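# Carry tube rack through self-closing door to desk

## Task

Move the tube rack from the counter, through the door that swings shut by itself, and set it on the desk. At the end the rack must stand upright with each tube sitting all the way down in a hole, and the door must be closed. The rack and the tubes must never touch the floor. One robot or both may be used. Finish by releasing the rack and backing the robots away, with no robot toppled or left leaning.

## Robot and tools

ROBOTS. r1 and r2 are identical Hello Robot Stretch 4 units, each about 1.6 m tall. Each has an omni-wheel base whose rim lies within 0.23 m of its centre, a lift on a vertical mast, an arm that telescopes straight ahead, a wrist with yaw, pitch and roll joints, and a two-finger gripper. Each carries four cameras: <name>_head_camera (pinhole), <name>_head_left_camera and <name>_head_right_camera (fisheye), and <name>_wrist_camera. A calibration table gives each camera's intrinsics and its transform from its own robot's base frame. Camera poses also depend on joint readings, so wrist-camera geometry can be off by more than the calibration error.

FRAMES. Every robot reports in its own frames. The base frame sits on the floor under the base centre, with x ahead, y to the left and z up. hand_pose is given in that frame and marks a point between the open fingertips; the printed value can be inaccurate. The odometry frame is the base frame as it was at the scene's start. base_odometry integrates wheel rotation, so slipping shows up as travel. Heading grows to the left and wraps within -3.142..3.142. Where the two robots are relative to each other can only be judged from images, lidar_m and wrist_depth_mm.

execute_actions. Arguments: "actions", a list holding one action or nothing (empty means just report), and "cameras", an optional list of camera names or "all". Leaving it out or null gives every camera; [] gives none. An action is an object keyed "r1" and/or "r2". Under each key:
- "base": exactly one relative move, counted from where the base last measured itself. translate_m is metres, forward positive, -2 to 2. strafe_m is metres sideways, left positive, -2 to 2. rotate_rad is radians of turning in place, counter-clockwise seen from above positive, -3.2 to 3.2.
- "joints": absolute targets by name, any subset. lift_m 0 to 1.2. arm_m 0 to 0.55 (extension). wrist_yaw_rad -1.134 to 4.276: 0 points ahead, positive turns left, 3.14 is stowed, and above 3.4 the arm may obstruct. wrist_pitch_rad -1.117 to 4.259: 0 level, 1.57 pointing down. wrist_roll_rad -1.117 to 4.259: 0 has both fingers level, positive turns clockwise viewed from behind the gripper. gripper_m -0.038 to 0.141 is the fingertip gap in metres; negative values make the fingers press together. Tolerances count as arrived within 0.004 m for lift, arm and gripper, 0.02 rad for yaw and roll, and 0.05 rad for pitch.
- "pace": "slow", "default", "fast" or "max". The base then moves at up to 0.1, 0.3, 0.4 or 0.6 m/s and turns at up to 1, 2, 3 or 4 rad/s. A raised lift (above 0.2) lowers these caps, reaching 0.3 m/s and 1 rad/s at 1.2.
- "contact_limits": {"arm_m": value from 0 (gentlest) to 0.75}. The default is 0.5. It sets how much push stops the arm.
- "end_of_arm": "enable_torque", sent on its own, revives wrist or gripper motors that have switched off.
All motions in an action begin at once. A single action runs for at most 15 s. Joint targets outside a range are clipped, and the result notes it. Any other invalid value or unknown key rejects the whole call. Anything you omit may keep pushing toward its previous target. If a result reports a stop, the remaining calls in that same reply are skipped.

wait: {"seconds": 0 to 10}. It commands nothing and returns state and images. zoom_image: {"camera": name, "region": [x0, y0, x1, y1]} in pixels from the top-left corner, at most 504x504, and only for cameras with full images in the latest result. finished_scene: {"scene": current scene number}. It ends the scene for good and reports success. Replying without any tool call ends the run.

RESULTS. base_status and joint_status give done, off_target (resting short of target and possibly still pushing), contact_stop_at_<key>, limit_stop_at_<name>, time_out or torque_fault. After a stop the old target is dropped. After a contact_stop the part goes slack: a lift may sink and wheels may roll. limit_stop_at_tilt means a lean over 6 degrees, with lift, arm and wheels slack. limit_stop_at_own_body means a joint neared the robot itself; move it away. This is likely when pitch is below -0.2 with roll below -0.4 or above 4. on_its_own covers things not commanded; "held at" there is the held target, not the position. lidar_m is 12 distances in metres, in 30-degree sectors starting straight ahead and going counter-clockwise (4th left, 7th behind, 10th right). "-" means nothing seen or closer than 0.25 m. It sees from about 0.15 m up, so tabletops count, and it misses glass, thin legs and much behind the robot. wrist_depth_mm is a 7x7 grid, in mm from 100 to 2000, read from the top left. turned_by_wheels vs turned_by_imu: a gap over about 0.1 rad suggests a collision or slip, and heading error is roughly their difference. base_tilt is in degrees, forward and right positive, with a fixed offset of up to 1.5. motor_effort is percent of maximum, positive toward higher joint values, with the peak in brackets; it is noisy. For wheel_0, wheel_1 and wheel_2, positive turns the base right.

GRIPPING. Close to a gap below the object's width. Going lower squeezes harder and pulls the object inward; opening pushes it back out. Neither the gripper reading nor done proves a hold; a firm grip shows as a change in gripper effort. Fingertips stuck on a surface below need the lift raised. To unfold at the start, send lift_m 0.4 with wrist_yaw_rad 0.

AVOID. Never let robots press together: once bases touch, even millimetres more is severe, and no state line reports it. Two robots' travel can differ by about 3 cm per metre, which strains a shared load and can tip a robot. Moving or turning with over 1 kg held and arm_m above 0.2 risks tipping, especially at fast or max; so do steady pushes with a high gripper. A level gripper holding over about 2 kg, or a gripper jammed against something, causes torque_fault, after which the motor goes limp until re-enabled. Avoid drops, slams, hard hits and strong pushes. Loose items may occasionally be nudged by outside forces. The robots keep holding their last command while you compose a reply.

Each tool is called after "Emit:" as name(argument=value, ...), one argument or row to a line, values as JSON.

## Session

Emit:
execute_actions(
  actions=[],
)

Scene clock: 0.00 s.
r1.base_odometry: x=+0.000 y=+0.000 heading=+0.000 (m, m, rad; r1's odometry frame)
r1.turned_by_wheels: +0.000 (rad since the last result)
r1.turned_by_imu: +0.000 (rad since the last result)
r1.base_tilt: forward=+0.2 right=-0.2 (deg)
r1.lidar_m: 1.09 0.96 0.96 1.17 1.84 1.83 2.26 1.56 1.54 2.48 2.15 1.81
r1.base_status: not commanded
r1.joint_positions: lift_m=+0.150 arm_m=+0.000 wrist_yaw_rad=+3.084 wrist_pitch_rad=-0.006 wrist_roll_rad=-0.014 gripper_m=+0.057
r1.joint_status: not commanded
r1.motor_effort: lift_m=+20 arm_m=+0 wrist_yaw_rad=+1 wrist_pitch_rad=-7 wrist_roll_rad=-1 gripper_m=-2 wheel_0=+0 wheel_1=+0 wheel_2=+0 (%)
r1.hand_pose: x=-0.1119 y=+0.1038 z=+0.3301 quat_wxyz=(+0.029, +0.003, -0.007, +1.000) (m; r1's base frame)
r1.wrist_depth_mm: - 141 - - - 1708 1499 / - 140 - - - 1708 1464 / - 132 236 - - 1708 1464 / 111 139 - - - 1708 1499 / - - - - - 1708 1499 / 1281 1308 196 1281 193 1182 1138 / 878 831 842 125 866 778 809
r2.base_odometry: x=+0.000 y=+0.000 heading=+0.000 (m, m, rad; r2's odometry frame)
r2.turned_by_wheels: +0.000 (rad since the last result)
r2.turned_by_imu: +0.000 (rad since the last result)
r2.base_tilt: forward=+0.6 right=-0.1 (deg)
r2.lidar_m: 1.52 2.22 1.92 1.93 2.26 1.98 1.40 1.44 2.07 2.08 2.50 1.58
r2.base_status: not commanded
r2.joint_positions: lift_m=+0.161 arm_m=+0.000 wrist_yaw_rad=+3.090 wrist_pitch_rad=+0.004 wrist_roll_rad=-0.012 gripper_m=+0.057
r2.joint_status: not commanded
r2.motor_effort: lift_m=+21 arm_m=+0 wrist_yaw_rad=-1 wrist_pitch_rad=-7 wrist_roll_rad=+1 gripper_m=-6 wheel_0=+0 wheel_1=+0 wheel_2=-1 (%)
r2.hand_pose: x=-0.1127 y=+0.1022 z=+0.3379 quat_wxyz=(+0.026, -0.002, -0.006, +1.000) (m; r2's base frame)
r2.wrist_depth_mm: - 133 - - 1921 1808 1808 / - 133 1661 - - 1808 1808 / 107 135 272 - - 1921 1808 / 131 153 - - - 1921 1756 / 1863 - - 1808 1499 1661 1537 / 1118 1098 196 1060 878 991 960 / 788 759 798 - 778 707 691
pictures: r1_head_camera, r1_head_left_camera, r1_head_right_camera, r1_wrist_camera, r2_head_camera, r2_head_left_camera, r2_head_right_camera, r2_wrist_camera
camera_calibration (this result's frames):
r1_wrist_camera: T_world_to_cam=[[0.0639401, 0.997845, -0.0147222, -0.0898384], [-0.0290273, -0.0128865, -0.999496, 0.388922], [-0.997531, 0.0643352, 0.0281408, 0.102283], [0, 0, 0, 1]] pos_world=[0.119064, 0.0880763, 0.384525]
r2_wrist_camera: T_world_to_cam=[[0.0950052, 0.99511, -0.0270263, -0.0897628], [0.0424616, -0.0311753, -0.998612, 0.389995], [-0.994571, 0.0937257, -0.0452158, 0.122349], [0, 0, 0, 1]] pos_world=[0.113653, 0.0900149, 0.39256]
Images, in order (width x height): r1_head_camera 420x560, r1_head_left_camera 420x672, r1_head_right_camera 420x672, r1_wrist_camera 616x392, r2_head_camera 420x560, r2_head_left_camera 420x672, r2_head_right_camera 420x672, r2_wrist_camera 616x392.

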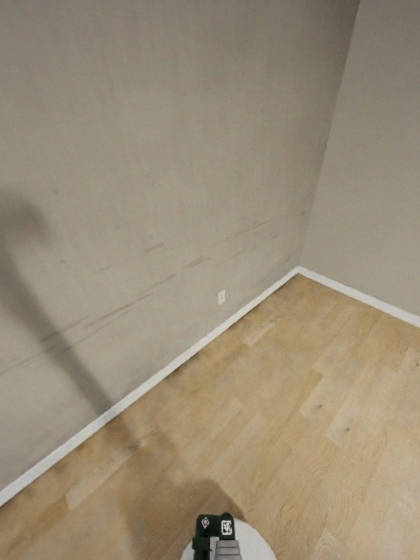

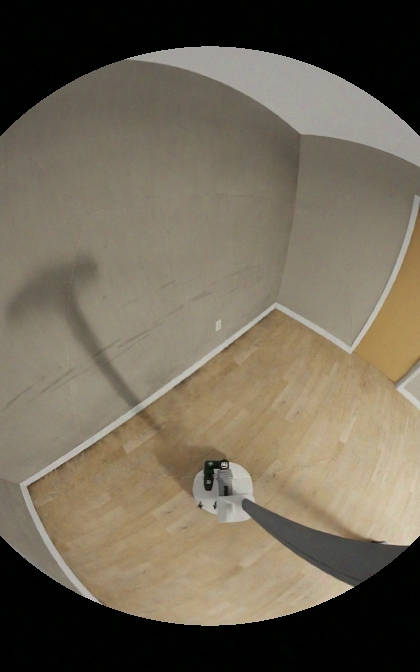

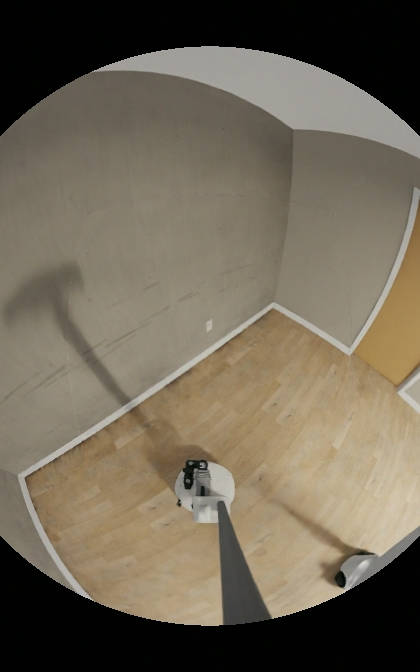

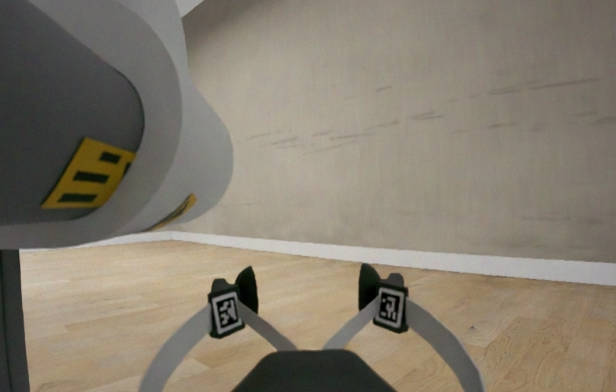

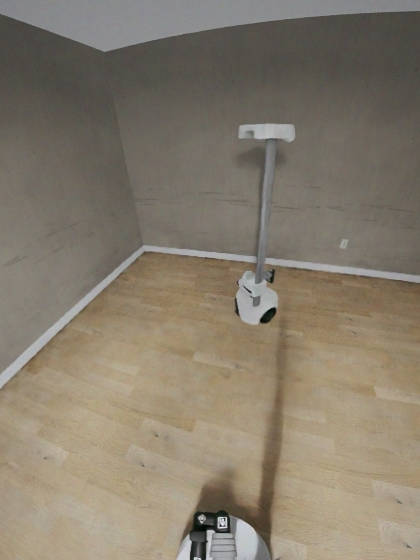

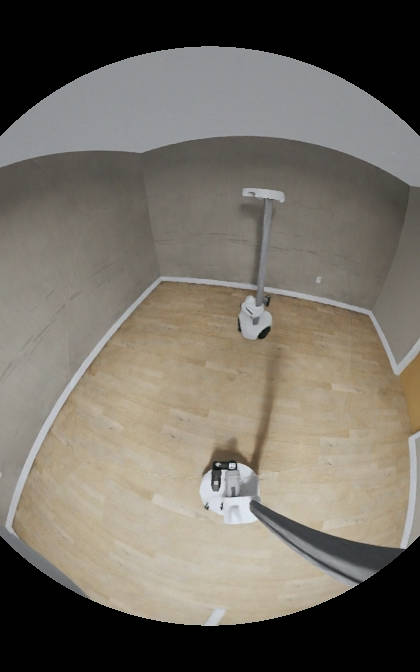

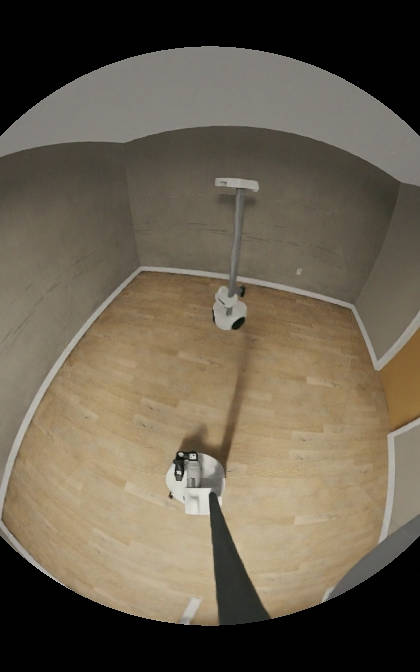

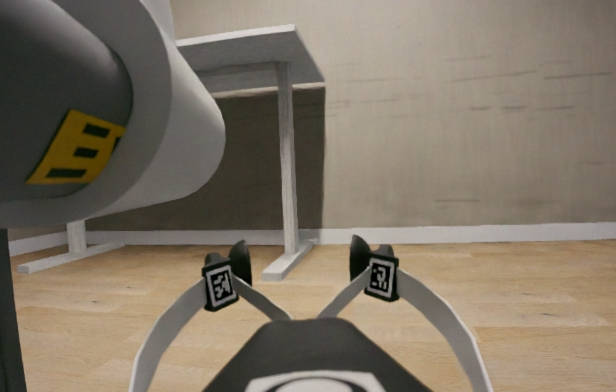

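Emit:
zoom_image(
  camera="r1_head_right_camera",
  region=[260, 170, 420, 430],
)

Emit:
zoom_image(
  camera="r2_head_right_camera",
  region=[300, 260, 420, 480],
)

Region (260, 170, 420, 430) of r1_head_right_camera's 420x672 image, scaled by 1.938, with more detail than that image has; it fills the left 310 columns of this view, and the rest is white.

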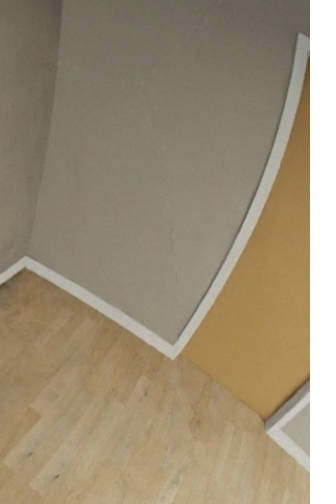

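Region (300, 260, 420, 480) of r2_head_right_camera's 420x672 image, scaled by 2.291, with more detail than that image has; it fills the left 275 columns of this view, and the rest is white.

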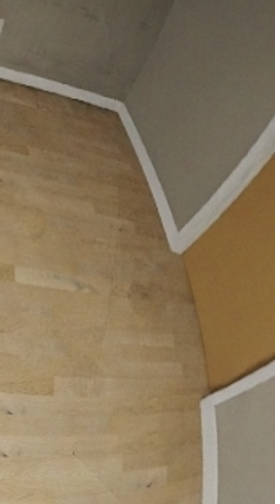

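Emit:
execute_actions(
  actions=[
    {"r1": {"base": {"rotate_rad": -1.23}, "joints": {"lift_m": 0.4, "wrist_yaw_rad": 0}, "pace": "fast"}, "r2": {"base": {"rotate_rad": -3.09}, "joints": {"wrist_yaw_rad": 3.33, "gripper_m": 0.01}, "pace": "max"}},
  ],
  cameras=["r1_head_camera", "r2_head_left_camera", "r2_head_camera"],
)

Scene clock: 44.13 s.
r1.base_odometry: x=+0.000 y=+0.000 heading=-1.230 (m, m, rad; r1's odometry frame)
r1.turned_by_wheels: -1.230 (rad since the last result)
r1.turned_by_imu: -1.234 (rad since the last result)
r1.base_tilt: forward=+0.3 right=-0.2 (deg)
r1.lidar_m: 2.20 2.15 1.22 0.99 0.97 1.07 1.68 1.81 1.97 3.08 1.55 2.72
r1.base_status: done
r1.joint_positions: lift_m=+0.400 arm_m=+0.000 wrist_yaw_rad=+0.000 wrist_pitch_rad=-0.006 wrist_roll_rad=-0.014 gripper_m=+0.057
r1.joint_status: all done
r1.motor_effort: lift_m=+25(27) arm_m=-1(1) wrist_yaw_rad=-1(4) wrist_pitch_rad=-7(7) wrist_roll_rad=-1(0) gripper_m=-2(3) wheel_0=+1(7) wheel_1=+0(10) wheel_2=+0(6) (%)
r1.hand_pose: x=+0.4597 y=-0.0873 z=+0.5796 quat_wxyz=(+1.000, -0.007, -0.003, +0.000) (m; r1's base frame)
r1.wrist_depth_mm: 1618 1756 - - - - - / 1576 1756 - - - - - / 1618 1756 - - - - - / 1618 1756 - - - - - / 1618 1708 - - - - - / 1618 1708 196 - 193 1921 1808 / 1430 1336 1366 125 1397 1255 1308
r2.base_odometry: x=+0.000 y=+0.000 heading=-3.090 (m, m, rad; r2's odometry frame)
r2.turned_by_wheels: -3.090 (rad since the last result)
r2.turned_by_imu: -3.045 (rad since the last result)
r2.base_tilt: forward=+0.5 right=-0.2 (deg)
r2.lidar_m: 1.21 1.45 2.03 2.06 2.50 1.51 1.55 2.19 1.95 1.97 2.21 1.97
r2.base_status: done
r2.joint_positions: lift_m=+0.161 arm_m=+0.000 wrist_yaw_rad=+3.330 wrist_pitch_rad=+0.004 wrist_roll_rad=-0.012 gripper_m=+0.010
r2.joint_status: all done
r2.motor_effort: lift_m=+21(21) arm_m=+0(1) wrist_yaw_rad=+0(6) wrist_pitch_rad=-7(6) wrist_roll_rad=+1(1) gripper_m=-6(5) wheel_0=+1(9) wheel_1=+0(17) wheel_2=-1(11) (%)
r2.hand_pose: x=-0.1288 y=+0.0320 z=+0.3379 quat_wxyz=(-0.094, -0.001, -0.006, +0.996) (m; r2's base frame)
r2.wrist_depth_mm: - - 123 - - - - / - - 116 153 - - - / - - 123 173 - - - / 138 132 129 - - - - / 179 1499 - 1808 1537 1499 1576 / 179 235 187 189 180 976 946 / 178 208 798 - 768 699 699
pictures: r1_head_camera, r2_head_camera, r2_head_left_camera
Images, in order (width x height): r1_head_camera 420x560, r2_head_camera 420x560, r2_head_left_camera 420x672.

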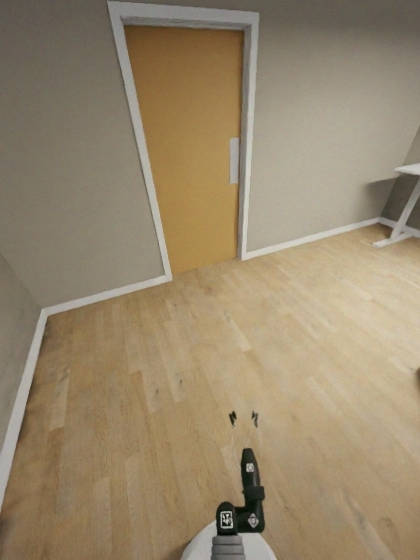

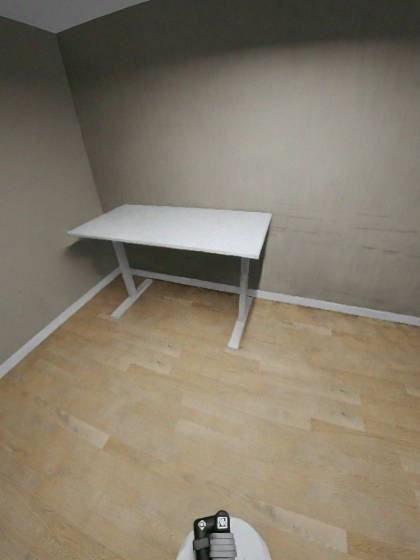

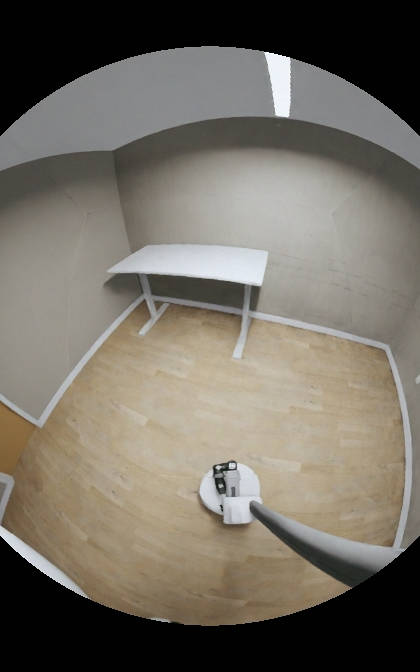

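Emit:
zoom_image(
  camera="r2_head_left_camera",
  region=[0, 380, 140, 540],
)

Emit:
zoom_image(
  camera="r1_head_camera",
  region=[130, 200, 290, 320],
)

Region (0, 380, 140, 540) of r2_head_left_camera's 420x672 image, scaled by 3.150, with more detail than that image has; it fills the left 441 columns of this view, and the rest is white.

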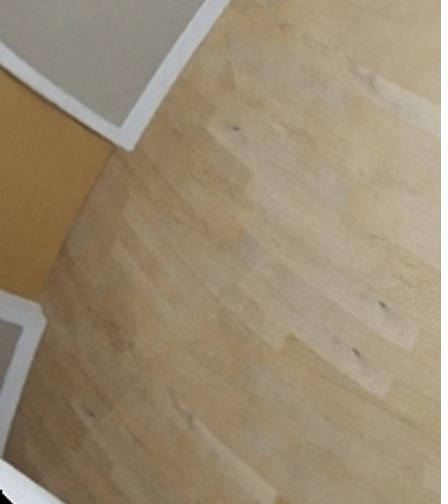

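Region (130, 200, 290, 320) of r1_head_camera's 420x560 image, scaled by 3.150, with more detail than that image has; it fills the top 378 rows of this view, and the rest is white.

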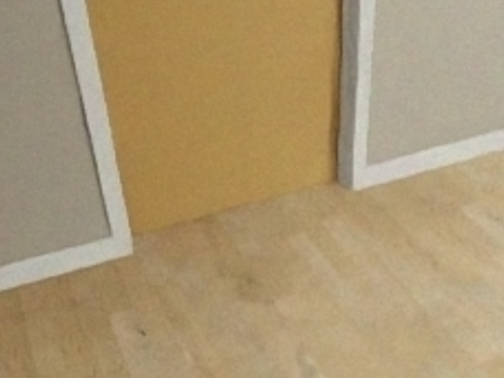

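Emit:
execute_actions(
  actions=[
    {"r1": {"base": {"translate_m": 1.0}, "joints": {"lift_m": 0.5, "wrist_pitch_rad": 1.57, "gripper_m": 0.1}, "pace": "fast"}, "r2": {"base": {"strafe_m": 1.82}, "pace": "max"}},
  ],
  cameras=["r1_head_camera", "r2_head_left_camera", "r1_wrist_camera"],
)

Scene clock: 73.33 s.
r1.base_odometry: x=+0.335 y=-0.942 heading=-1.230 (m, m, rad; r1's odometry frame)
r1.turned_by_wheels: +0.000 (rad since the last result)
r1.turned_by_imu: -0.002 (rad since the last result)
r1.base_tilt: forward=+0.2 right=-0.3 (deg)
r1.lidar_m: 0.99 1.22 1.33 1.36 1.34 1.47 2.27 2.73 2.98 2.61 2.57 0.94
r1.base_status: done
r1.joint_positions: lift_m=+0.500 arm_m=+0.000 wrist_yaw_rad=+0.000 wrist_pitch_rad=+1.570 wrist_roll_rad=-0.014 gripper_m=+0.100
r1.joint_status: all done
r1.motor_effort: lift_m=+24(26) arm_m=+0(0) wrist_yaw_rad=+1(3) wrist_pitch_rad=-1(5) wrist_roll_rad=-1(1) gripper_m=-1(3) wheel_0=-1(7) wheel_1=-1(8) wheel_2=+0(13) (%)
r1.hand_pose: x=+0.1715 y=-0.0874 z=+0.3893 quat_wxyz=(+0.707, -0.005, +0.707, +0.005) (m; r1's base frame)
r1.wrist_depth_mm: 603 603 609 609 609 609 609 / 603 609 609 603 609 609 615 / 603 603 609 609 609 609 609 / 603 603 609 609 609 609 609 / 603 609 397 397 603 609 609 / 609 394 202 397 196 609 615 / 603 394 397 126 415 609 609
r2.base_odometry: x=+0.094 y=-1.818 heading=-3.090 (m, m, rad; r2's odometry frame)
r2.turned_by_wheels: +0.000 (rad since the last result)
r2.turned_by_imu: +0.007 (rad since the last result)
r2.base_tilt: forward=+0.5 right=+0.0 (deg)
r2.lidar_m: 0.60 0.37 0.34 0.41 0.51 0.87 2.12 0.90 3.68 3.70 2.05 1.80
r2.base_status: done
r2.joint_positions: lift_m=+0.161 arm_m=+0.000 wrist_yaw_rad=+3.330 wrist_pitch_rad=+0.004 wrist_roll_rad=-0.012 gripper_m=+0.010
r2.joint_status: not commanded
r2.motor_effort: lift_m=+21(21) arm_m=+0(0) wrist_yaw_rad=-1(0) wrist_pitch_rad=-7(6) wrist_roll_rad=+1(1) gripper_m=-3(6) wheel_0=+3(15) wheel_1=-1(15) wheel_2=+1(2) (%)
r2.hand_pose: x=-0.1289 y=+0.0319 z=+0.3379 quat_wxyz=(-0.094, -0.001, -0.006, +0.996) (m; r2's base frame)
r2.wrist_depth_mm: - - 122 - - 1863 1397 / - - 116 152 - 1863 1464 / - - 122 173 - 1863 1464 / 138 132 129 - - 1921 1576 / 179 991 1138 1808 1756 1708 1229 / 179 235 186 189 180 991 960 / 178 208 809 - 759 699 707
pictures: r1_head_camera, r1_wrist_camera, r2_head_left_camera
camera_calibration (this result's frames):
r1_wrist_camera: T_world_to_cam=[[-0.0146977, -0.99987, 0.00662709, -0.0857064], [-0.999626, 0.0145407, -0.023157, 0.242558], [0.0230576, -0.00696497, -0.99971, 0.614497], [0, 0, 0, 1]] pos_world=[0.227039, -0.0849422, 0.620503]
Images, in order (width x height): r1_head_camera 420x560, r1_wrist_camera 616x392, r2_head_left_camera 420x672.

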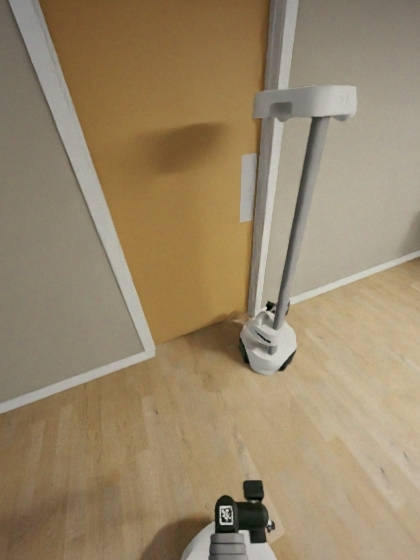

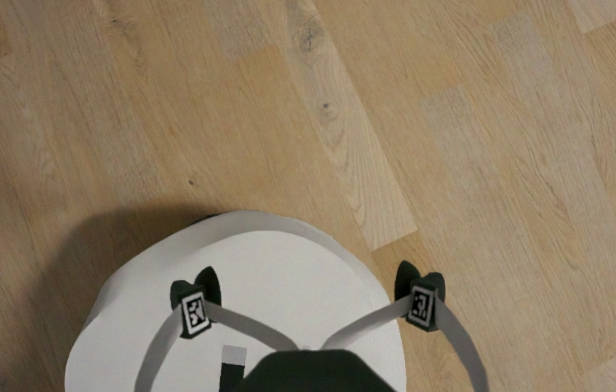

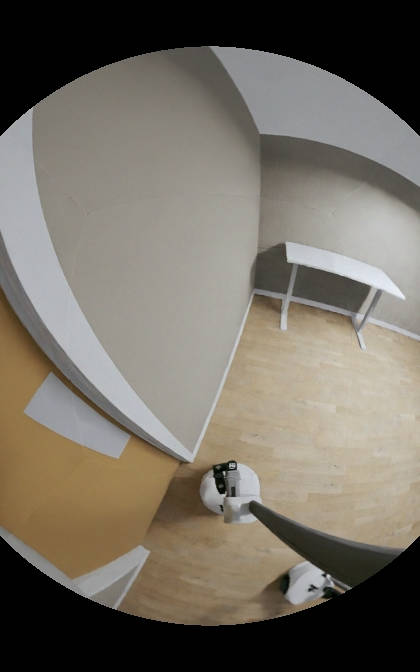

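Emit:
execute_actions(
  actions=[],
)

Scene clock: 87.80 s.
r1.base_odometry: x=+0.335 y=-0.942 heading=-1.230 (m, m, rad; r1's odometry frame)
r1.turned_by_wheels: +0.000 (rad since the last result)
r1.turned_by_imu: +0.001 (rad since the last result)
r1.base_tilt: forward=+0.2 right=-0.2 (deg)
r1.lidar_m: 0.99 1.21 1.35 1.36 1.33 1.46 2.29 2.74 3.02 2.59 2.58 0.95
r1.base_status: done
r1.joint_positions: lift_m=+0.500 arm_m=+0.000 wrist_yaw_rad=+0.000 wrist_pitch_rad=+1.570 wrist_roll_rad=-0.014 gripper_m=+0.100
r1.joint_status: all done
r1.motor_effort: lift_m=+24(26) arm_m=-1(0) wrist_yaw_rad=+0(3) wrist_pitch_rad=+0(5) wrist_roll_rad=-1(1) gripper_m=-1(3) wheel_0=-1(7) wheel_1=-1(8) wheel_2=+0(13) (%)
r1.hand_pose: x=+0.1715 y=-0.0874 z=+0.3893 quat_wxyz=(+0.707, -0.005, +0.707, +0.005) (m; r1's base frame)
r1.wrist_depth_mm: 609 609 609 609 609 609 609 / 609 609 609 609 609 609 609 / 609 609 609 609 609 609 615 / 603 609 603 609 609 609 609 / 603 603 397 399 609 609 609 / 603 397 204 397 196 615 609 / 603 394 394 126 415 609 609
r2.base_odometry: x=+0.094 y=-1.818 heading=-3.090 (m, m, rad; r2's odometry frame)
r2.turned_by_wheels: +0.000 (rad since the last result)
r2.turned_by_imu: +0.001 (rad since the last result)
r2.base_tilt: forward=+0.6 right=+0.0 (deg)
r2.lidar_m: 0.62 0.37 0.33 0.40 0.51 0.85 2.12 0.89 3.68 3.70 2.03 1.80
r2.base_status: done
r2.joint_positions: lift_m=+0.161 arm_m=+0.000 wrist_yaw_rad=+3.330 wrist_pitch_rad=+0.004 wrist_roll_rad=-0.012 gripper_m=+0.010
r2.joint_status: not commanded
r2.motor_effort: lift_m=+21(21) arm_m=+0(0) wrist_yaw_rad=-1(0) wrist_pitch_rad=-6(6) wrist_roll_rad=+1(1) gripper_m=-4(6) wheel_0=+2(15) wheel_1=-1(15) wheel_2=+1(2) (%)
r2.hand_pose: x=-0.1289 y=+0.0319 z=+0.3379 quat_wxyz=(-0.094, -0.001, -0.006, +0.996) (m; r2's base frame)
r2.wrist_depth_mm: - - 122 - - 1863 1366 / - - 116 153 - 1863 1430 / - - 123 173 - 1863 1499 / 138 132 129 - - 1983 1576 / 179 1008 1118 1808 1756 1708 1281 / 179 235 186 189 180 1008 946 / 178 209 788 - 768 691 691
pictures: r1_head_camera, r1_head_left_camera, r1_head_right_camera, r1_wrist_camera, r2_head_camera, r2_head_left_camera, r2_head_right_camera, r2_wrist_camera
camera_calibration (this result's frames):
r1_wrist_camera: T_world_to_cam=[[-0.0146974, -0.99987, 0.00662709, -0.0857064], [-0.999626, 0.0145403, -0.023157, 0.242558], [0.0230576, -0.00696496, -0.99971, 0.614497], [0, 0, 0, 1]] pos_world=[0.227039, -0.0849422, 0.620503]
r2_wrist_camera: T_world_to_cam=[[-0.144061, 0.9892, -0.027026, -0.0489079], [0.0486339, -0.0202004, -0.998612, 0.38894], [-0.988373, -0.145176, -0.0451985, 0.121303], [0, 0, 0, 1]] pos_world=[0.093931, 0.0738466, 0.392561]
Images, in order (width x height): r1_head_camera 420x560, r1_head_left_camera 420x672, r1_head_right_camera 420x672, r1_wrist_camera 616x392, r2_head_camera 420x560, r2_head_left_camera 420x672, r2_head_right_camera 420x672, r2_wrist_camera 616x392.

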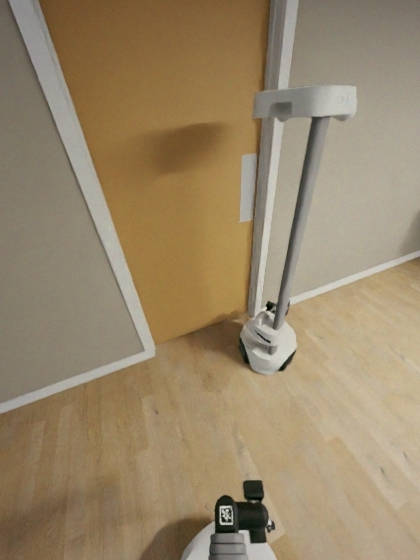

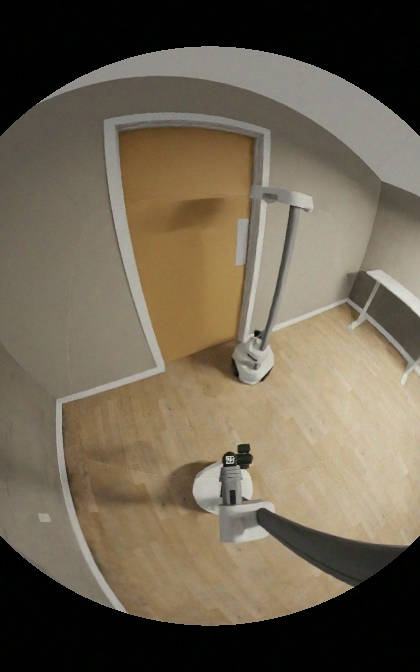

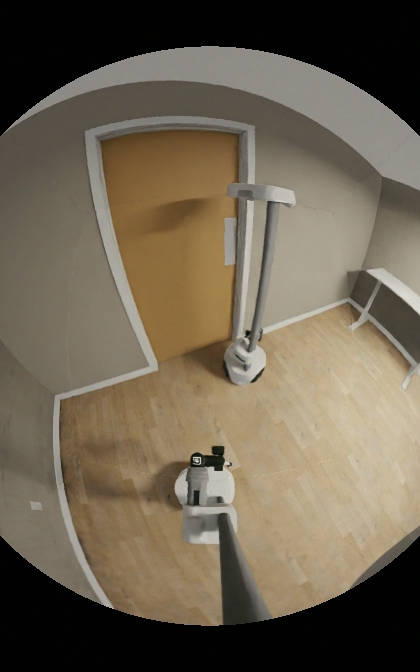

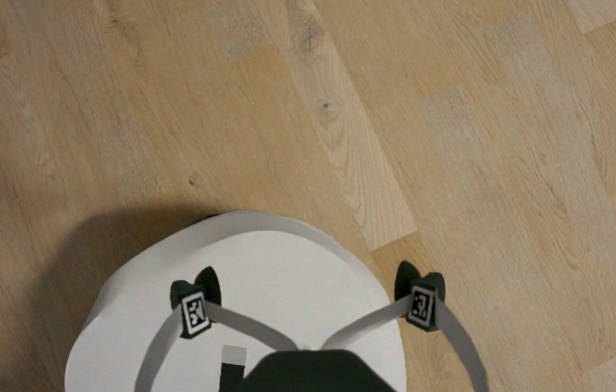

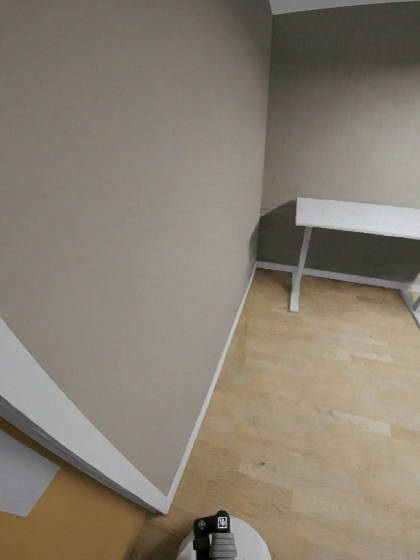

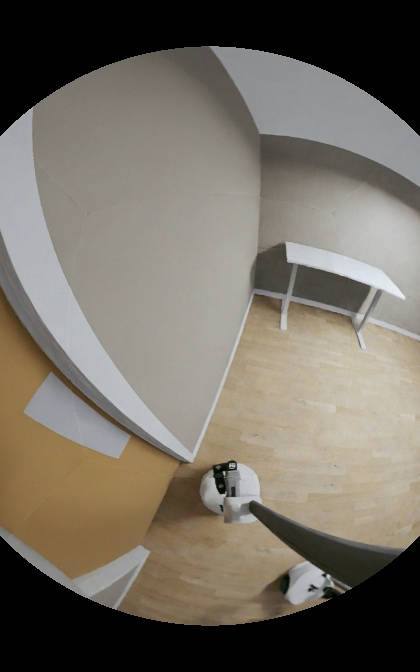

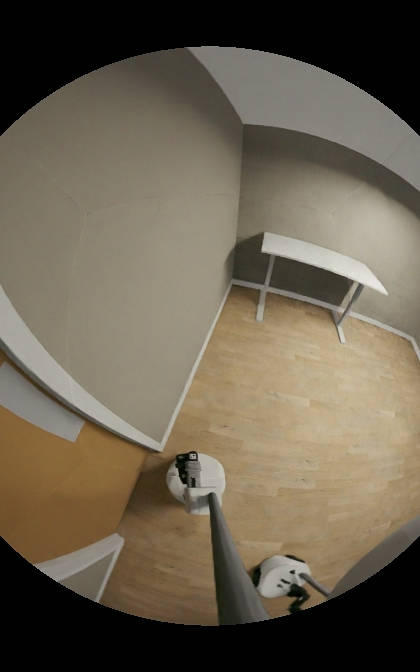

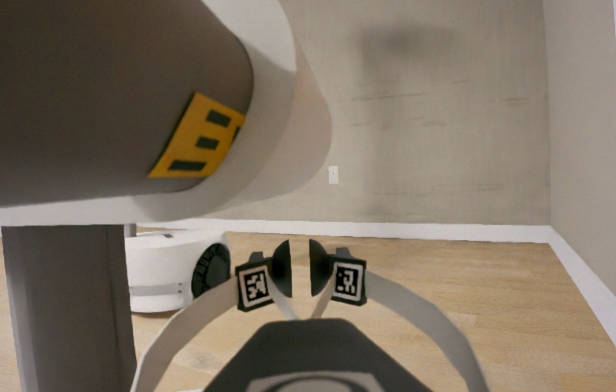

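Emit:
execute_actions(
  actions=[
    {"r2": {"base": {"translate_m": -0.09}, "pace": "max"}, "r1": {"base": {"translate_m": 0.09}, "pace": "max"}},
  ],
  cameras=[],
)

Scene clock: 94.93 s.
r1.base_odometry: x=+0.365 y=-1.027 heading=-1.230 (m, m, rad; r1's odometry frame)
r1.turned_by_wheels: +0.000 (rad since the last result)
r1.turned_by_imu: +0.001 (rad since the last result)
r1.base_tilt: forward=+0.2 right=-0.2 (deg)
r1.lidar_m: 0.82 1.15 1.24 1.40 1.37 1.53 2.34 2.82 3.09 2.59 2.51 0.76
r1.base_status: done
r1.joint_positions: lift_m=+0.500 arm_m=+0.000 wrist_yaw_rad=+0.000 wrist_pitch_rad=+1.570 wrist_roll_rad=-0.014 gripper_m=+0.100
r1.joint_status: not commanded
r1.motor_effort: lift_m=+24(24) arm_m=+0(1) wrist_yaw_rad=+0(1) wrist_pitch_rad=+0(0) wrist_roll_rad=-1(1) gripper_m=+0(1) wheel_0=+1(8) wheel_1=+1(8) wheel_2=+0(11) (%)
r1.hand_pose: x=+0.1715 y=-0.0874 z=+0.3893 quat_wxyz=(+0.707, -0.005, +0.707, +0.005) (m; r1's base frame)
r1.wrist_depth_mm: 609 609 615 609 609 609 609 / 603 603 609 603 609 609 609 / 609 609 609 609 609 609 609 / 603 603 609 609 609 609 609 / 609 609 397 397 609 609 609 / 603 394 203 397 196 609 609 / 603 394 397 126 415 609 609
r2.base_odometry: x=+0.184 y=-1.813 heading=-3.090 (m, m, rad; r2's odometry frame)
r2.turned_by_wheels: +0.000 (rad since the last result)
r2.turned_by_imu: +0.002 (rad since the last result)
r2.base_tilt: forward=+0.6 right=-0.2 (deg)
r2.lidar_m: 0.65 0.40 0.42 0.43 0.56 0.92 2.04 0.75 3.65 3.66 2.10 1.89
r2.base_status: done
r2.joint_positions: lift_m=+0.161 arm_m=+0.000 wrist_yaw_rad=+3.330 wrist_pitch_rad=+0.004 wrist_roll_rad=-0.012 gripper_m=+0.010
r2.joint_status: not commanded
r2.motor_effort: lift_m=+21(21) arm_m=+0(0) wrist_yaw_rad=+0(0) wrist_pitch_rad=-6(6) wrist_roll_rad=+0(1) gripper_m=-6(5) wheel_0=-1(8) wheel_1=-2(12) wheel_2=-1(14) (%)
r2.hand_pose: x=-0.1289 y=+0.0319 z=+0.3379 quat_wxyz=(-0.094, -0.001, -0.006, +0.996) (m; r2's base frame)
r2.wrist_depth_mm: - - 123 - - 1756 1537 / - - 116 152 - 1756 1576 / - - 123 174 - 1808 1708 / 138 132 129 - - 1808 1661 / 179 831 1078 1808 1808 1661 1397 / 179 235 186 189 179 991 960 / 178 208 809 - 778 699 699
pictures: none
No camera images: the call's "cameras" was empty. Leave "cameras" out to get every camera's image.

Emit:
execute_actions(
  actions=[
    {"r2": {"base": {"strafe_m": 0.195}, "pace": "max"}, "r1": {"base": {"translate_m": 0.15}, "pace": "max"}},
  ],
  cameras=["r1_head_camera"],
)

Scene clock: 101.00 s.
r1.base_odometry: x=+0.415 y=-1.169 heading=-1.230 (m, m, rad; r1's odometry frame)
r1.turned_by_wheels: +0.000 (rad since the last result)
r1.turned_by_imu: +0.001 (rad since the last result)
r1.base_tilt: forward=+0.1 right=-0.1 (deg)
r1.lidar_m: 0.71 1.01 1.09 1.46 1.44 1.58 2.44 2.96 3.24 2.52 2.48 0.81
r1.base_status: done
r1.joint_positions: lift_m=+0.500 arm_m=+0.000 wrist_yaw_rad=+0.000 wrist_pitch_rad=+1.570 wrist_roll_rad=-0.014 gripper_m=+0.100
r1.joint_status: not commanded
r1.motor_effort: lift_m=+24(24) arm_m=+0(0) wrist_yaw_rad=-1(1) wrist_pitch_rad=-1(0) wrist_roll_rad=-1(1) gripper_m=-1(1) wheel_0=-1(6) wheel_1=+0(7) wheel_2=+2(11) (%)
r1.hand_pose: x=+0.1715 y=-0.0874 z=+0.3893 quat_wxyz=(+0.707, -0.005, +0.707, +0.005) (m; r1's base frame)
r1.wrist_depth_mm: 603 609 609 609 615 609 615 / 603 609 609 609 609 609 609 / 609 603 603 609 609 609 609 / 603 603 603 609 609 609 615 / 603 603 399 399 603 615 609 / 603 397 204 394 196 609 609 / 603 394 394 126 413 609 609
r2.base_odometry: x=+0.194 y=-2.008 heading=-3.090 (m, m, rad; r2's odometry frame)
r2.turned_by_wheels: +0.000 (rad since the last result)
r2.turned_by_imu: +0.002 (rad since the last result)
r2.base_tilt: forward=+0.6 right=+0.0 (deg)
r2.lidar_m: 0.31 0.29 0.25 0.26 0.32 0.67 1.98 0.70 0.77 3.83 2.21 2.00
r2.base_status: done
r2.joint_positions: lift_m=+0.161 arm_m=+0.000 wrist_yaw_rad=+3.330 wrist_pitch_rad=+0.004 wrist_roll_rad=-0.012 gripper_m=+0.010
r2.joint_status: not commanded
r2.motor_effort: lift_m=+21(21) arm_m=-1(0) wrist_yaw_rad=-1(1) wrist_pitch_rad=-6(6) wrist_roll_rad=+1(1) gripper_m=-2(5) wheel_0=+2(13) wheel_1=-3(13) wheel_2=+1(2) (%)
r2.hand_pose: x=-0.1289 y=+0.0319 z=+0.3379 quat_wxyz=(-0.094, -0.001, -0.006, +0.996) (m; r2's base frame)
r2.wrist_depth_mm: - - 122 - - 1708 585 / - - 116 153 - 1708 603 / - - 123 173 - 1808 597 / 138 132 129 - - 1756 591 / 179 820 - 1808 1756 1708 591 / 179 235 186 189 179 1008 640 / 178 207 809 - 768 683 627
pictures: r1_head_camera
Images, in order (width x height): r1_head_camera 420x560.

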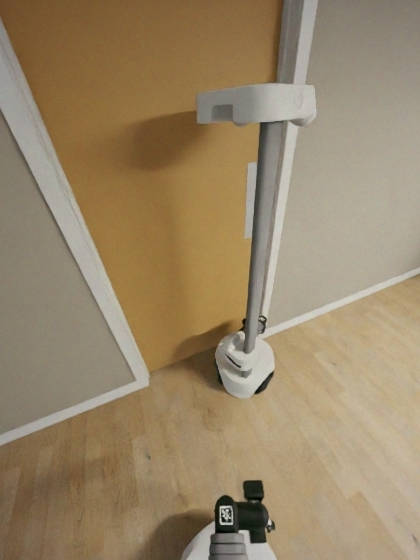

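Emit:
execute_actions(
  actions=[
    {"r2": {"base": {"strafe_m": 1.12}, "pace": "default"}, "r1": {"base": {"translate_m": 0.45}, "pace": "default"}},
  ],
  cameras=["r1_head_camera", "r1_head_left_camera", "r2_head_camera", "r2_head_left_camera"],
)

Scene clock: 113.03 s.
r1.base_odometry: x=+0.565 y=-1.593 heading=-1.229 (m, m, rad; r1's odometry frame)
r1.turned_by_wheels: +0.000 (rad since the last result)
r1.turned_by_imu: +0.001 (rad since the last result)
r1.base_tilt: forward=+0.2 right=-0.4 (deg)
r1.lidar_m: 5.15 0.78 0.66 1.00 1.61 1.78 2.70 3.37 3.69 2.35 1.65 0.83
r1.base_status: done
r1.joint_positions: lift_m=+0.500 arm_m=+0.000 wrist_yaw_rad=+0.000 wrist_pitch_rad=+1.570 wrist_roll_rad=-0.014 gripper_m=+0.100
r1.joint_status: not commanded
r1.motor_effort: lift_m=+24(24) arm_m=+0(0) wrist_yaw_rad=-1(0) wrist_pitch_rad=-1(0) wrist_roll_rad=-1(1) gripper_m=-2(0) wheel_0=+2(5) wheel_1=+2(6) wheel_2=+0(10) (%)
r1.hand_pose: x=+0.1714 y=-0.0874 z=+0.3894 quat_wxyz=(+0.707, -0.005, +0.707, +0.005) (m; r1's base frame)
r1.wrist_depth_mm: 609 609 609 609 609 609 609 / 609 603 603 609 609 603 609 / 603 609 609 603 609 609 609 / 603 603 609 609 609 615 603 / 609 603 397 399 603 609 609 / 603 397 203 397 196 609 609 / 603 394 394 126 415 609 603
r2.base_odometry: x=+0.252 y=-3.126 heading=-3.090 (m, m, rad; r2's odometry frame)
r2.turned_by_wheels: +0.000 (rad since the last result)
r2.turned_by_imu: +0.040 (rad since the last result)
r2.base_tilt: forward=+0.7 right=+0.0 (deg)
r2.lidar_m: 2.54 3.94 3.88 2.63 0.25 - 0.25 0.26 0.63 1.27 0.92 1.80
r2.base_status: done
r2.joint_positions: lift_m=+0.161 arm_m=+0.000 wrist_yaw_rad=+3.330 wrist_pitch_rad=+0.004 wrist_roll_rad=-0.012 gripper_m=+0.010
r2.joint_status: not commanded
r2.motor_effort: lift_m=+21(21) arm_m=+0(0) wrist_yaw_rad=-1(0) wrist_pitch_rad=-6(6) wrist_roll_rad=+1(1) gripper_m=-7(7) wheel_0=-3(23) wheel_1=+2(26) wheel_2=+5(7) (%)
r2.hand_pose: x=-0.1289 y=+0.0318 z=+0.3379 quat_wxyz=(-0.094, -0.001, -0.006, +0.996) (m; r2's base frame)
r2.wrist_depth_mm: - - 123 286 262 229 211 / - - 116 152 265 233 213 / - - 123 172 268 236 216 / 138 132 129 300 271 237 218 / 179 418 375 303 268 238 220 / 178 235 186 189 180 238 220 / 178 208 397 - 267 235 221
pictures: r1_head_camera, r1_head_left_camera, r2_head_camera, r2_head_left_camera
Images, in order (width x height): r1_head_camera 420x560, r1_head_left_camera 420x672, r2_head_camera 420x560, r2_head_left_camera 420x672.

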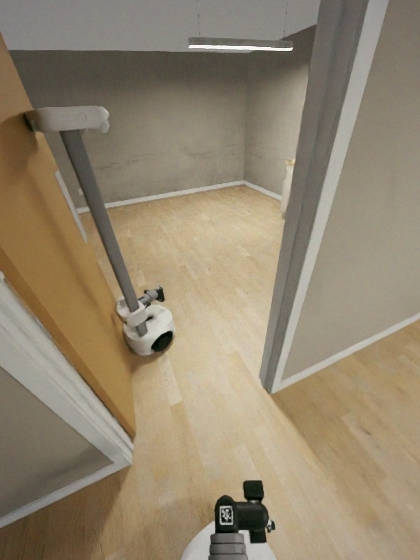

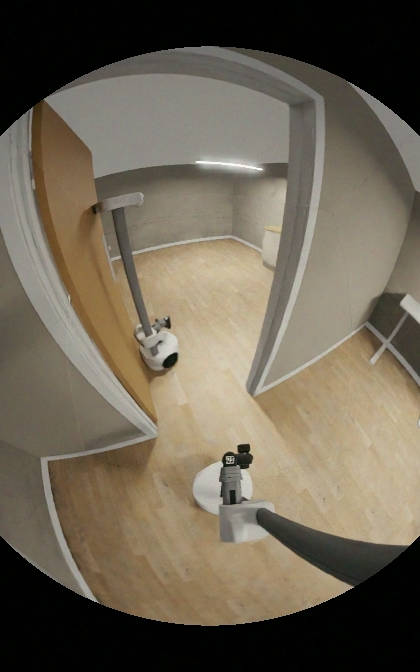

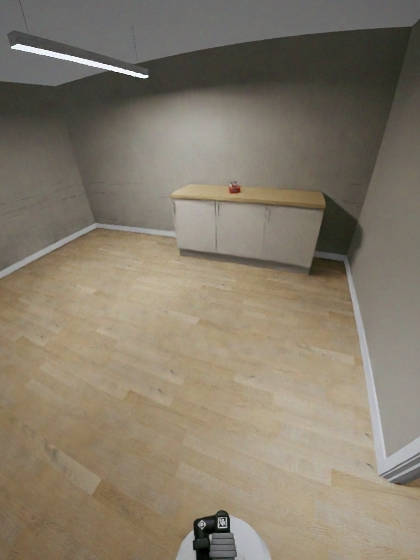

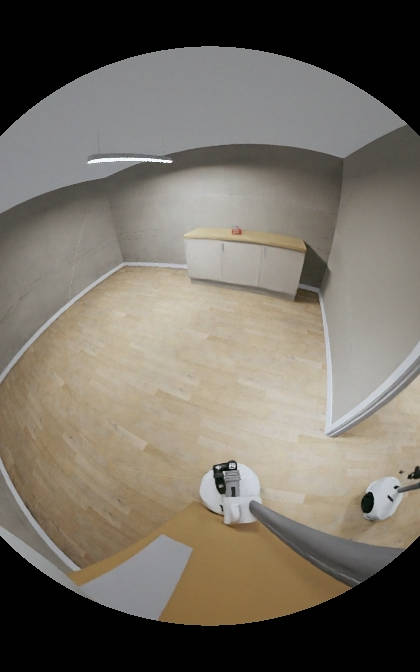

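Emit:
zoom_image(
  camera="r2_head_camera",
  region=[200, 165, 270, 210],
)

Emit:
zoom_image(
  camera="r2_head_camera",
  region=[160, 170, 360, 290],
)

Region (200, 165, 270, 210) of r2_head_camera's 420x560 image, scaled by 7.200, with more detail than that image has; it fills the top 324 rows of this view, and the rest is white.

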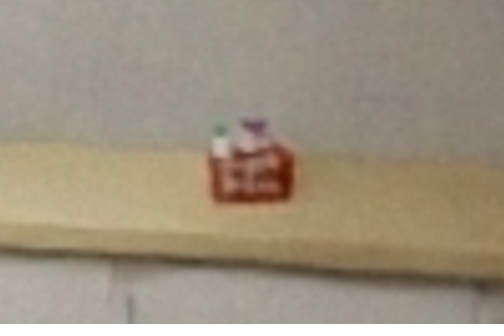

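Region (160, 170, 360, 290) of r2_head_camera's 420x560 image, scaled by 2.520, with more detail than that image has; it fills the top 302 rows of this view, and the rest is white.

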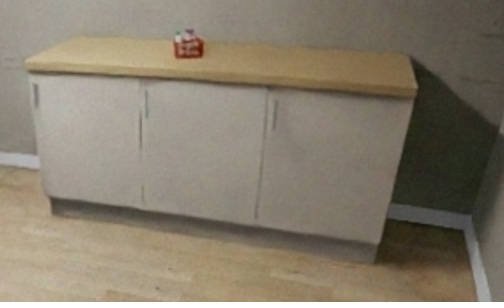

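Emit:
zoom_image(
  camera="r1_head_camera",
  region=[90, 270, 330, 510],
)

Region (90, 270, 330, 510) of r1_head_camera's 420x560 image, scaled by 2.100, with more detail than that image has.

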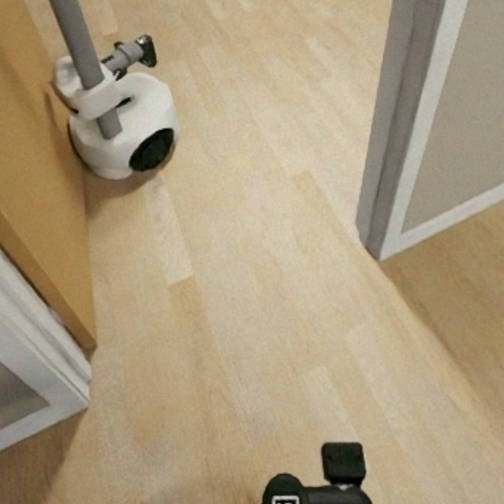

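Emit:
execute_actions(
  actions=[
    {"r2": {"base": {"strafe_m": 0.07}, "pace": "default"}, "r1": {"base": {"strafe_m": 0.06}, "pace": "max"}},
  ],
  cameras=["r1_head_camera", "r2_head_right_camera"],
)

Scene clock: 157.70 s.
r1.base_odometry: x=+0.622 y=-1.573 heading=-1.229 (m, m, rad; r1's odometry frame)
r1.turned_by_wheels: +0.000 (rad since the last result)
r1.turned_by_imu: +0.002 (rad since the last result)
r1.base_tilt: forward=+0.3 right=-0.2 (deg)
r1.lidar_m: 1.41 0.66 0.61 0.98 1.55 1.69 2.59 3.41 3.73 2.40 1.54 0.87
r1.base_status: done
r1.joint_positions: lift_m=+0.500 arm_m=+0.000 wrist_yaw_rad=+0.000 wrist_pitch_rad=+1.570 wrist_roll_rad=-0.014 gripper_m=+0.100
r1.joint_status: not commanded
r1.motor_effort: lift_m=+24(24) arm_m=+0(0) wrist_yaw_rad=+0(1) wrist_pitch_rad=+0(1) wrist_roll_rad=-1(1) gripper_m=+0(1) wheel_0=+3(11) wheel_1=+0(12) wheel_2=+0(0) (%)
r1.hand_pose: x=+0.1714 y=-0.0874 z=+0.3894 quat_wxyz=(+0.707, -0.005, +0.707, +0.005) (m; r1's base frame)
r1.wrist_depth_mm: 609 603 609 603 615 603 615 / 609 603 603 609 609 609 609 / 609 609 603 609 609 609 609 / 603 603 609 609 609 609 609 / 603 609 397 397 609 609 609 / 603 394 203 394 196 609 609 / 603 397 394 126 413 609 609
r2.base_odometry: x=+0.255 y=-3.196 heading=-3.089 (m, m, rad; r2's odometry frame)
r2.turned_by_wheels: +0.000 (rad since the last result)
r2.turned_by_imu: +0.002 (rad since the last result)
r2.base_tilt: forward=+0.5 right=-0.1 (deg)
r2.lidar_m: 2.56 3.98 3.81 2.60 0.25 1.54 0.25 0.25 0.56 1.07 1.01 1.98
r2.base_status: done
r2.joint_positions: lift_m=+0.161 arm_m=+0.000 wrist_yaw_rad=+3.330 wrist_pitch_rad=+0.004 wrist_roll_rad=-0.012 gripper_m=+0.010
r2.joint_status: not commanded
r2.motor_effort: lift_m=+21(21) arm_m=+0(0) wrist_yaw_rad=-1(1) wrist_pitch_rad=-6(6) wrist_roll_rad=+1(1) gripper_m=-7(4) wheel_0=-3(12) wheel_1=+3(12) wheel_2=+5(7) (%)
r2.hand_pose: x=-0.1289 y=+0.0318 z=+0.3379 quat_wxyz=(-0.094, -0.001, -0.006, +0.996) (m; r2's base frame)
r2.wrist_depth_mm: - - 123 286 262 233 216 / - - 116 152 267 236 216 / - - 122 174 268 239 220 / 138 132 129 300 271 240 221 / 179 407 368 301 271 243 224 / 179 234 186 189 180 241 224 / 178 208 387 - 270 238 227
pictures: r1_head_camera, r2_head_right_camera
Images, in order (width x height): r1_head_camera 420x560, r2_head_right_camera 420x672.

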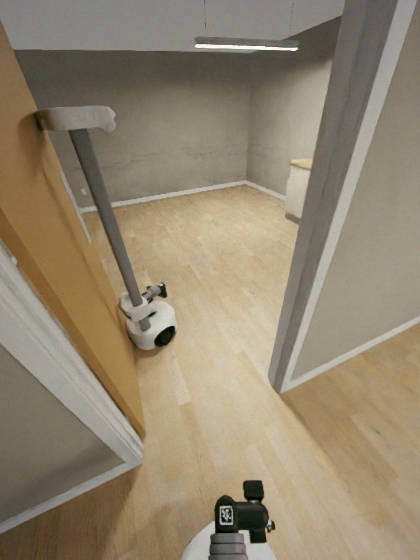

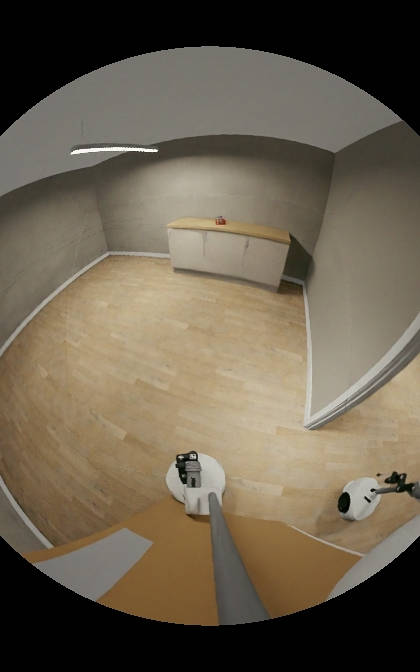

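Emit:
execute_actions(
  actions=[
    {"r1": {"base": {"translate_m": 1.18}, "pace": "max"}},
  ],
  cameras=["r1_head_camera", "r1_head_right_camera", "r2_head_right_camera"],
)

Scene clock: 172.33 s.
r1.base_odometry: x=+1.017 y=-2.684 heading=-1.229 (m, m, rad; r1's odometry frame)
r1.turned_by_wheels: +0.000 (rad since the last result)
r1.turned_by_imu: -0.003 (rad since the last result)
r1.base_tilt: forward=+0.3 right=-0.3 (deg)
r1.lidar_m: 4.29 4.23 0.38 0.40 0.63 0.71 3.39 4.51 0.40 0.61 2.03 2.26
r1.base_status: done
r1.joint_positions: lift_m=+0.500 arm_m=+0.000 wrist_yaw_rad=+0.000 wrist_pitch_rad=+1.570 wrist_roll_rad=-0.014 gripper_m=+0.100
r1.joint_status: not commanded
r1.motor_effort: lift_m=+24(24) arm_m=-1(0) wrist_yaw_rad=+0(0) wrist_pitch_rad=-1(0) wrist_roll_rad=-1(1) gripper_m=-1(0) wheel_0=-1(6) wheel_1=+0(7) wheel_2=+2(13) (%)
r1.hand_pose: x=+0.1714 y=-0.0874 z=+0.3894 quat_wxyz=(+0.707, -0.005, +0.707, +0.005) (m; r1's base frame)
r1.wrist_depth_mm: 603 609 603 609 609 609 609 / 603 603 609 609 609 609 615 / 603 603 603 609 609 609 615 / 603 603 603 603 609 609 609 / 603 603 397 397 609 609 603 / 597 397 202 397 196 609 615 / 603 394 397 126 413 609 615
r2.base_odometry: x=+0.255 y=-3.196 heading=-3.089 (m, m, rad; r2's odometry frame)
r2.turned_by_wheels: +0.000 (rad since the last result)
r2.turned_by_imu: +0.002 (rad since the last result)
r2.base_tilt: forward=+0.6 right=-0.2 (deg)
r2.lidar_m: 2.56 3.98 3.82 2.61 0.25 1.54 0.25 0.25 0.56 0.44 0.39 0.52
r2.base_status: not commanded
r2.joint_positions: lift_m=+0.161 arm_m=+0.000 wrist_yaw_rad=+3.330 wrist_pitch_rad=+0.004 wrist_roll_rad=-0.012 gripper_m=+0.010
r2.joint_status: not commanded
r2.motor_effort: lift_m=+21(21) arm_m=+0(0) wrist_yaw_rad=-1(2) wrist_pitch_rad=-6(6) wrist_roll_rad=+1(1) gripper_m=-6(3) wheel_0=-4(3) wheel_1=+3(3) wheel_2=+5(5) (%)
r2.hand_pose: x=-0.1289 y=+0.0318 z=+0.3379 quat_wxyz=(-0.094, -0.001, -0.006, +0.996) (m; r2's base frame)
r2.wrist_depth_mm: - - 122 287 264 233 216 / - - 116 153 267 236 216 / - - 123 172 270 239 220 / 138 132 129 303 272 240 221 / 179 410 368 300 271 244 224 / 178 234 186 189 179 241 224 / 178 208 389 - 271 239 226
pictures: r1_head_camera, r1_head_right_camera, r2_head_right_camera
Images, in order (width x height): r1_head_camera 420x560, r1_head_right_camera 420x672, r2_head_right_camera 420x672.

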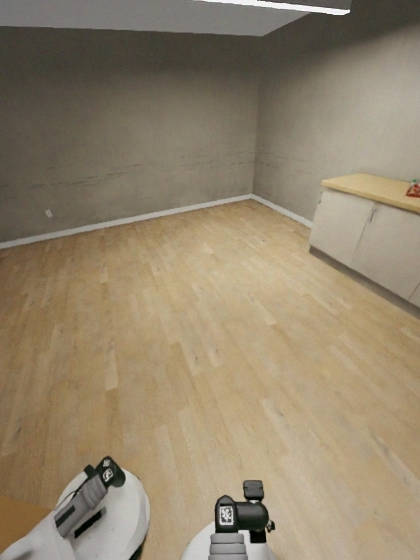

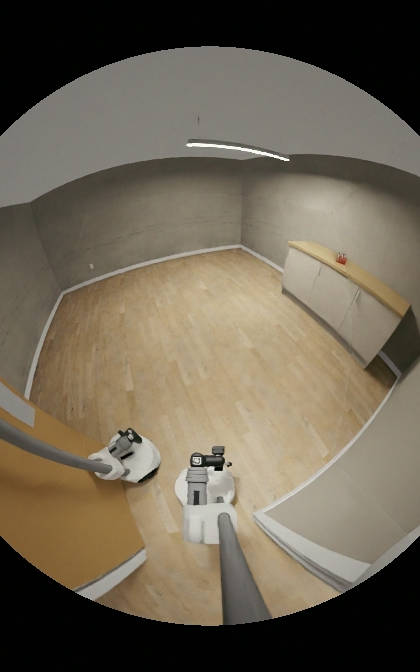

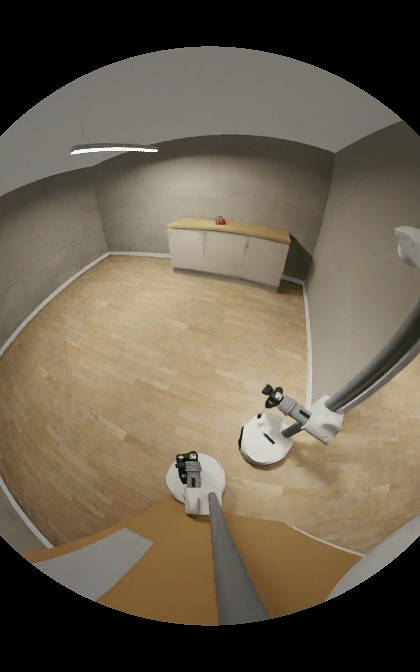

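Emit:
zoom_image(
  camera="r1_head_right_camera",
  region=[310, 235, 370, 280],
)

Emit:
zoom_image(
  camera="r1_head_camera",
  region=[360, 165, 420, 215],
)

Region (310, 235, 370, 280) of r1_head_right_camera's 420x672 image, scaled by 8.400, with more detail than that image has; it fills the top 378 rows of this view, and the rest is white.

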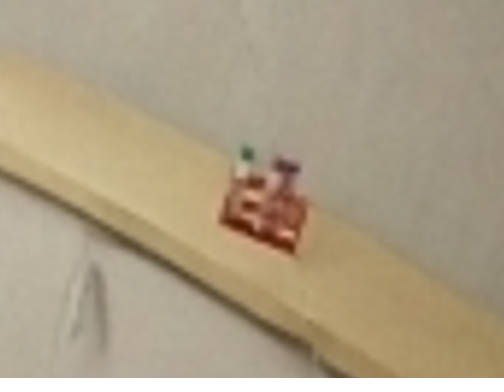

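Region (360, 165, 420, 215) of r1_head_camera's 420x560 image, scaled by 8.400, with more detail than that image has.

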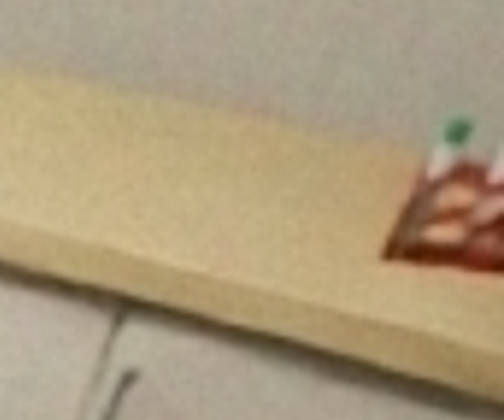

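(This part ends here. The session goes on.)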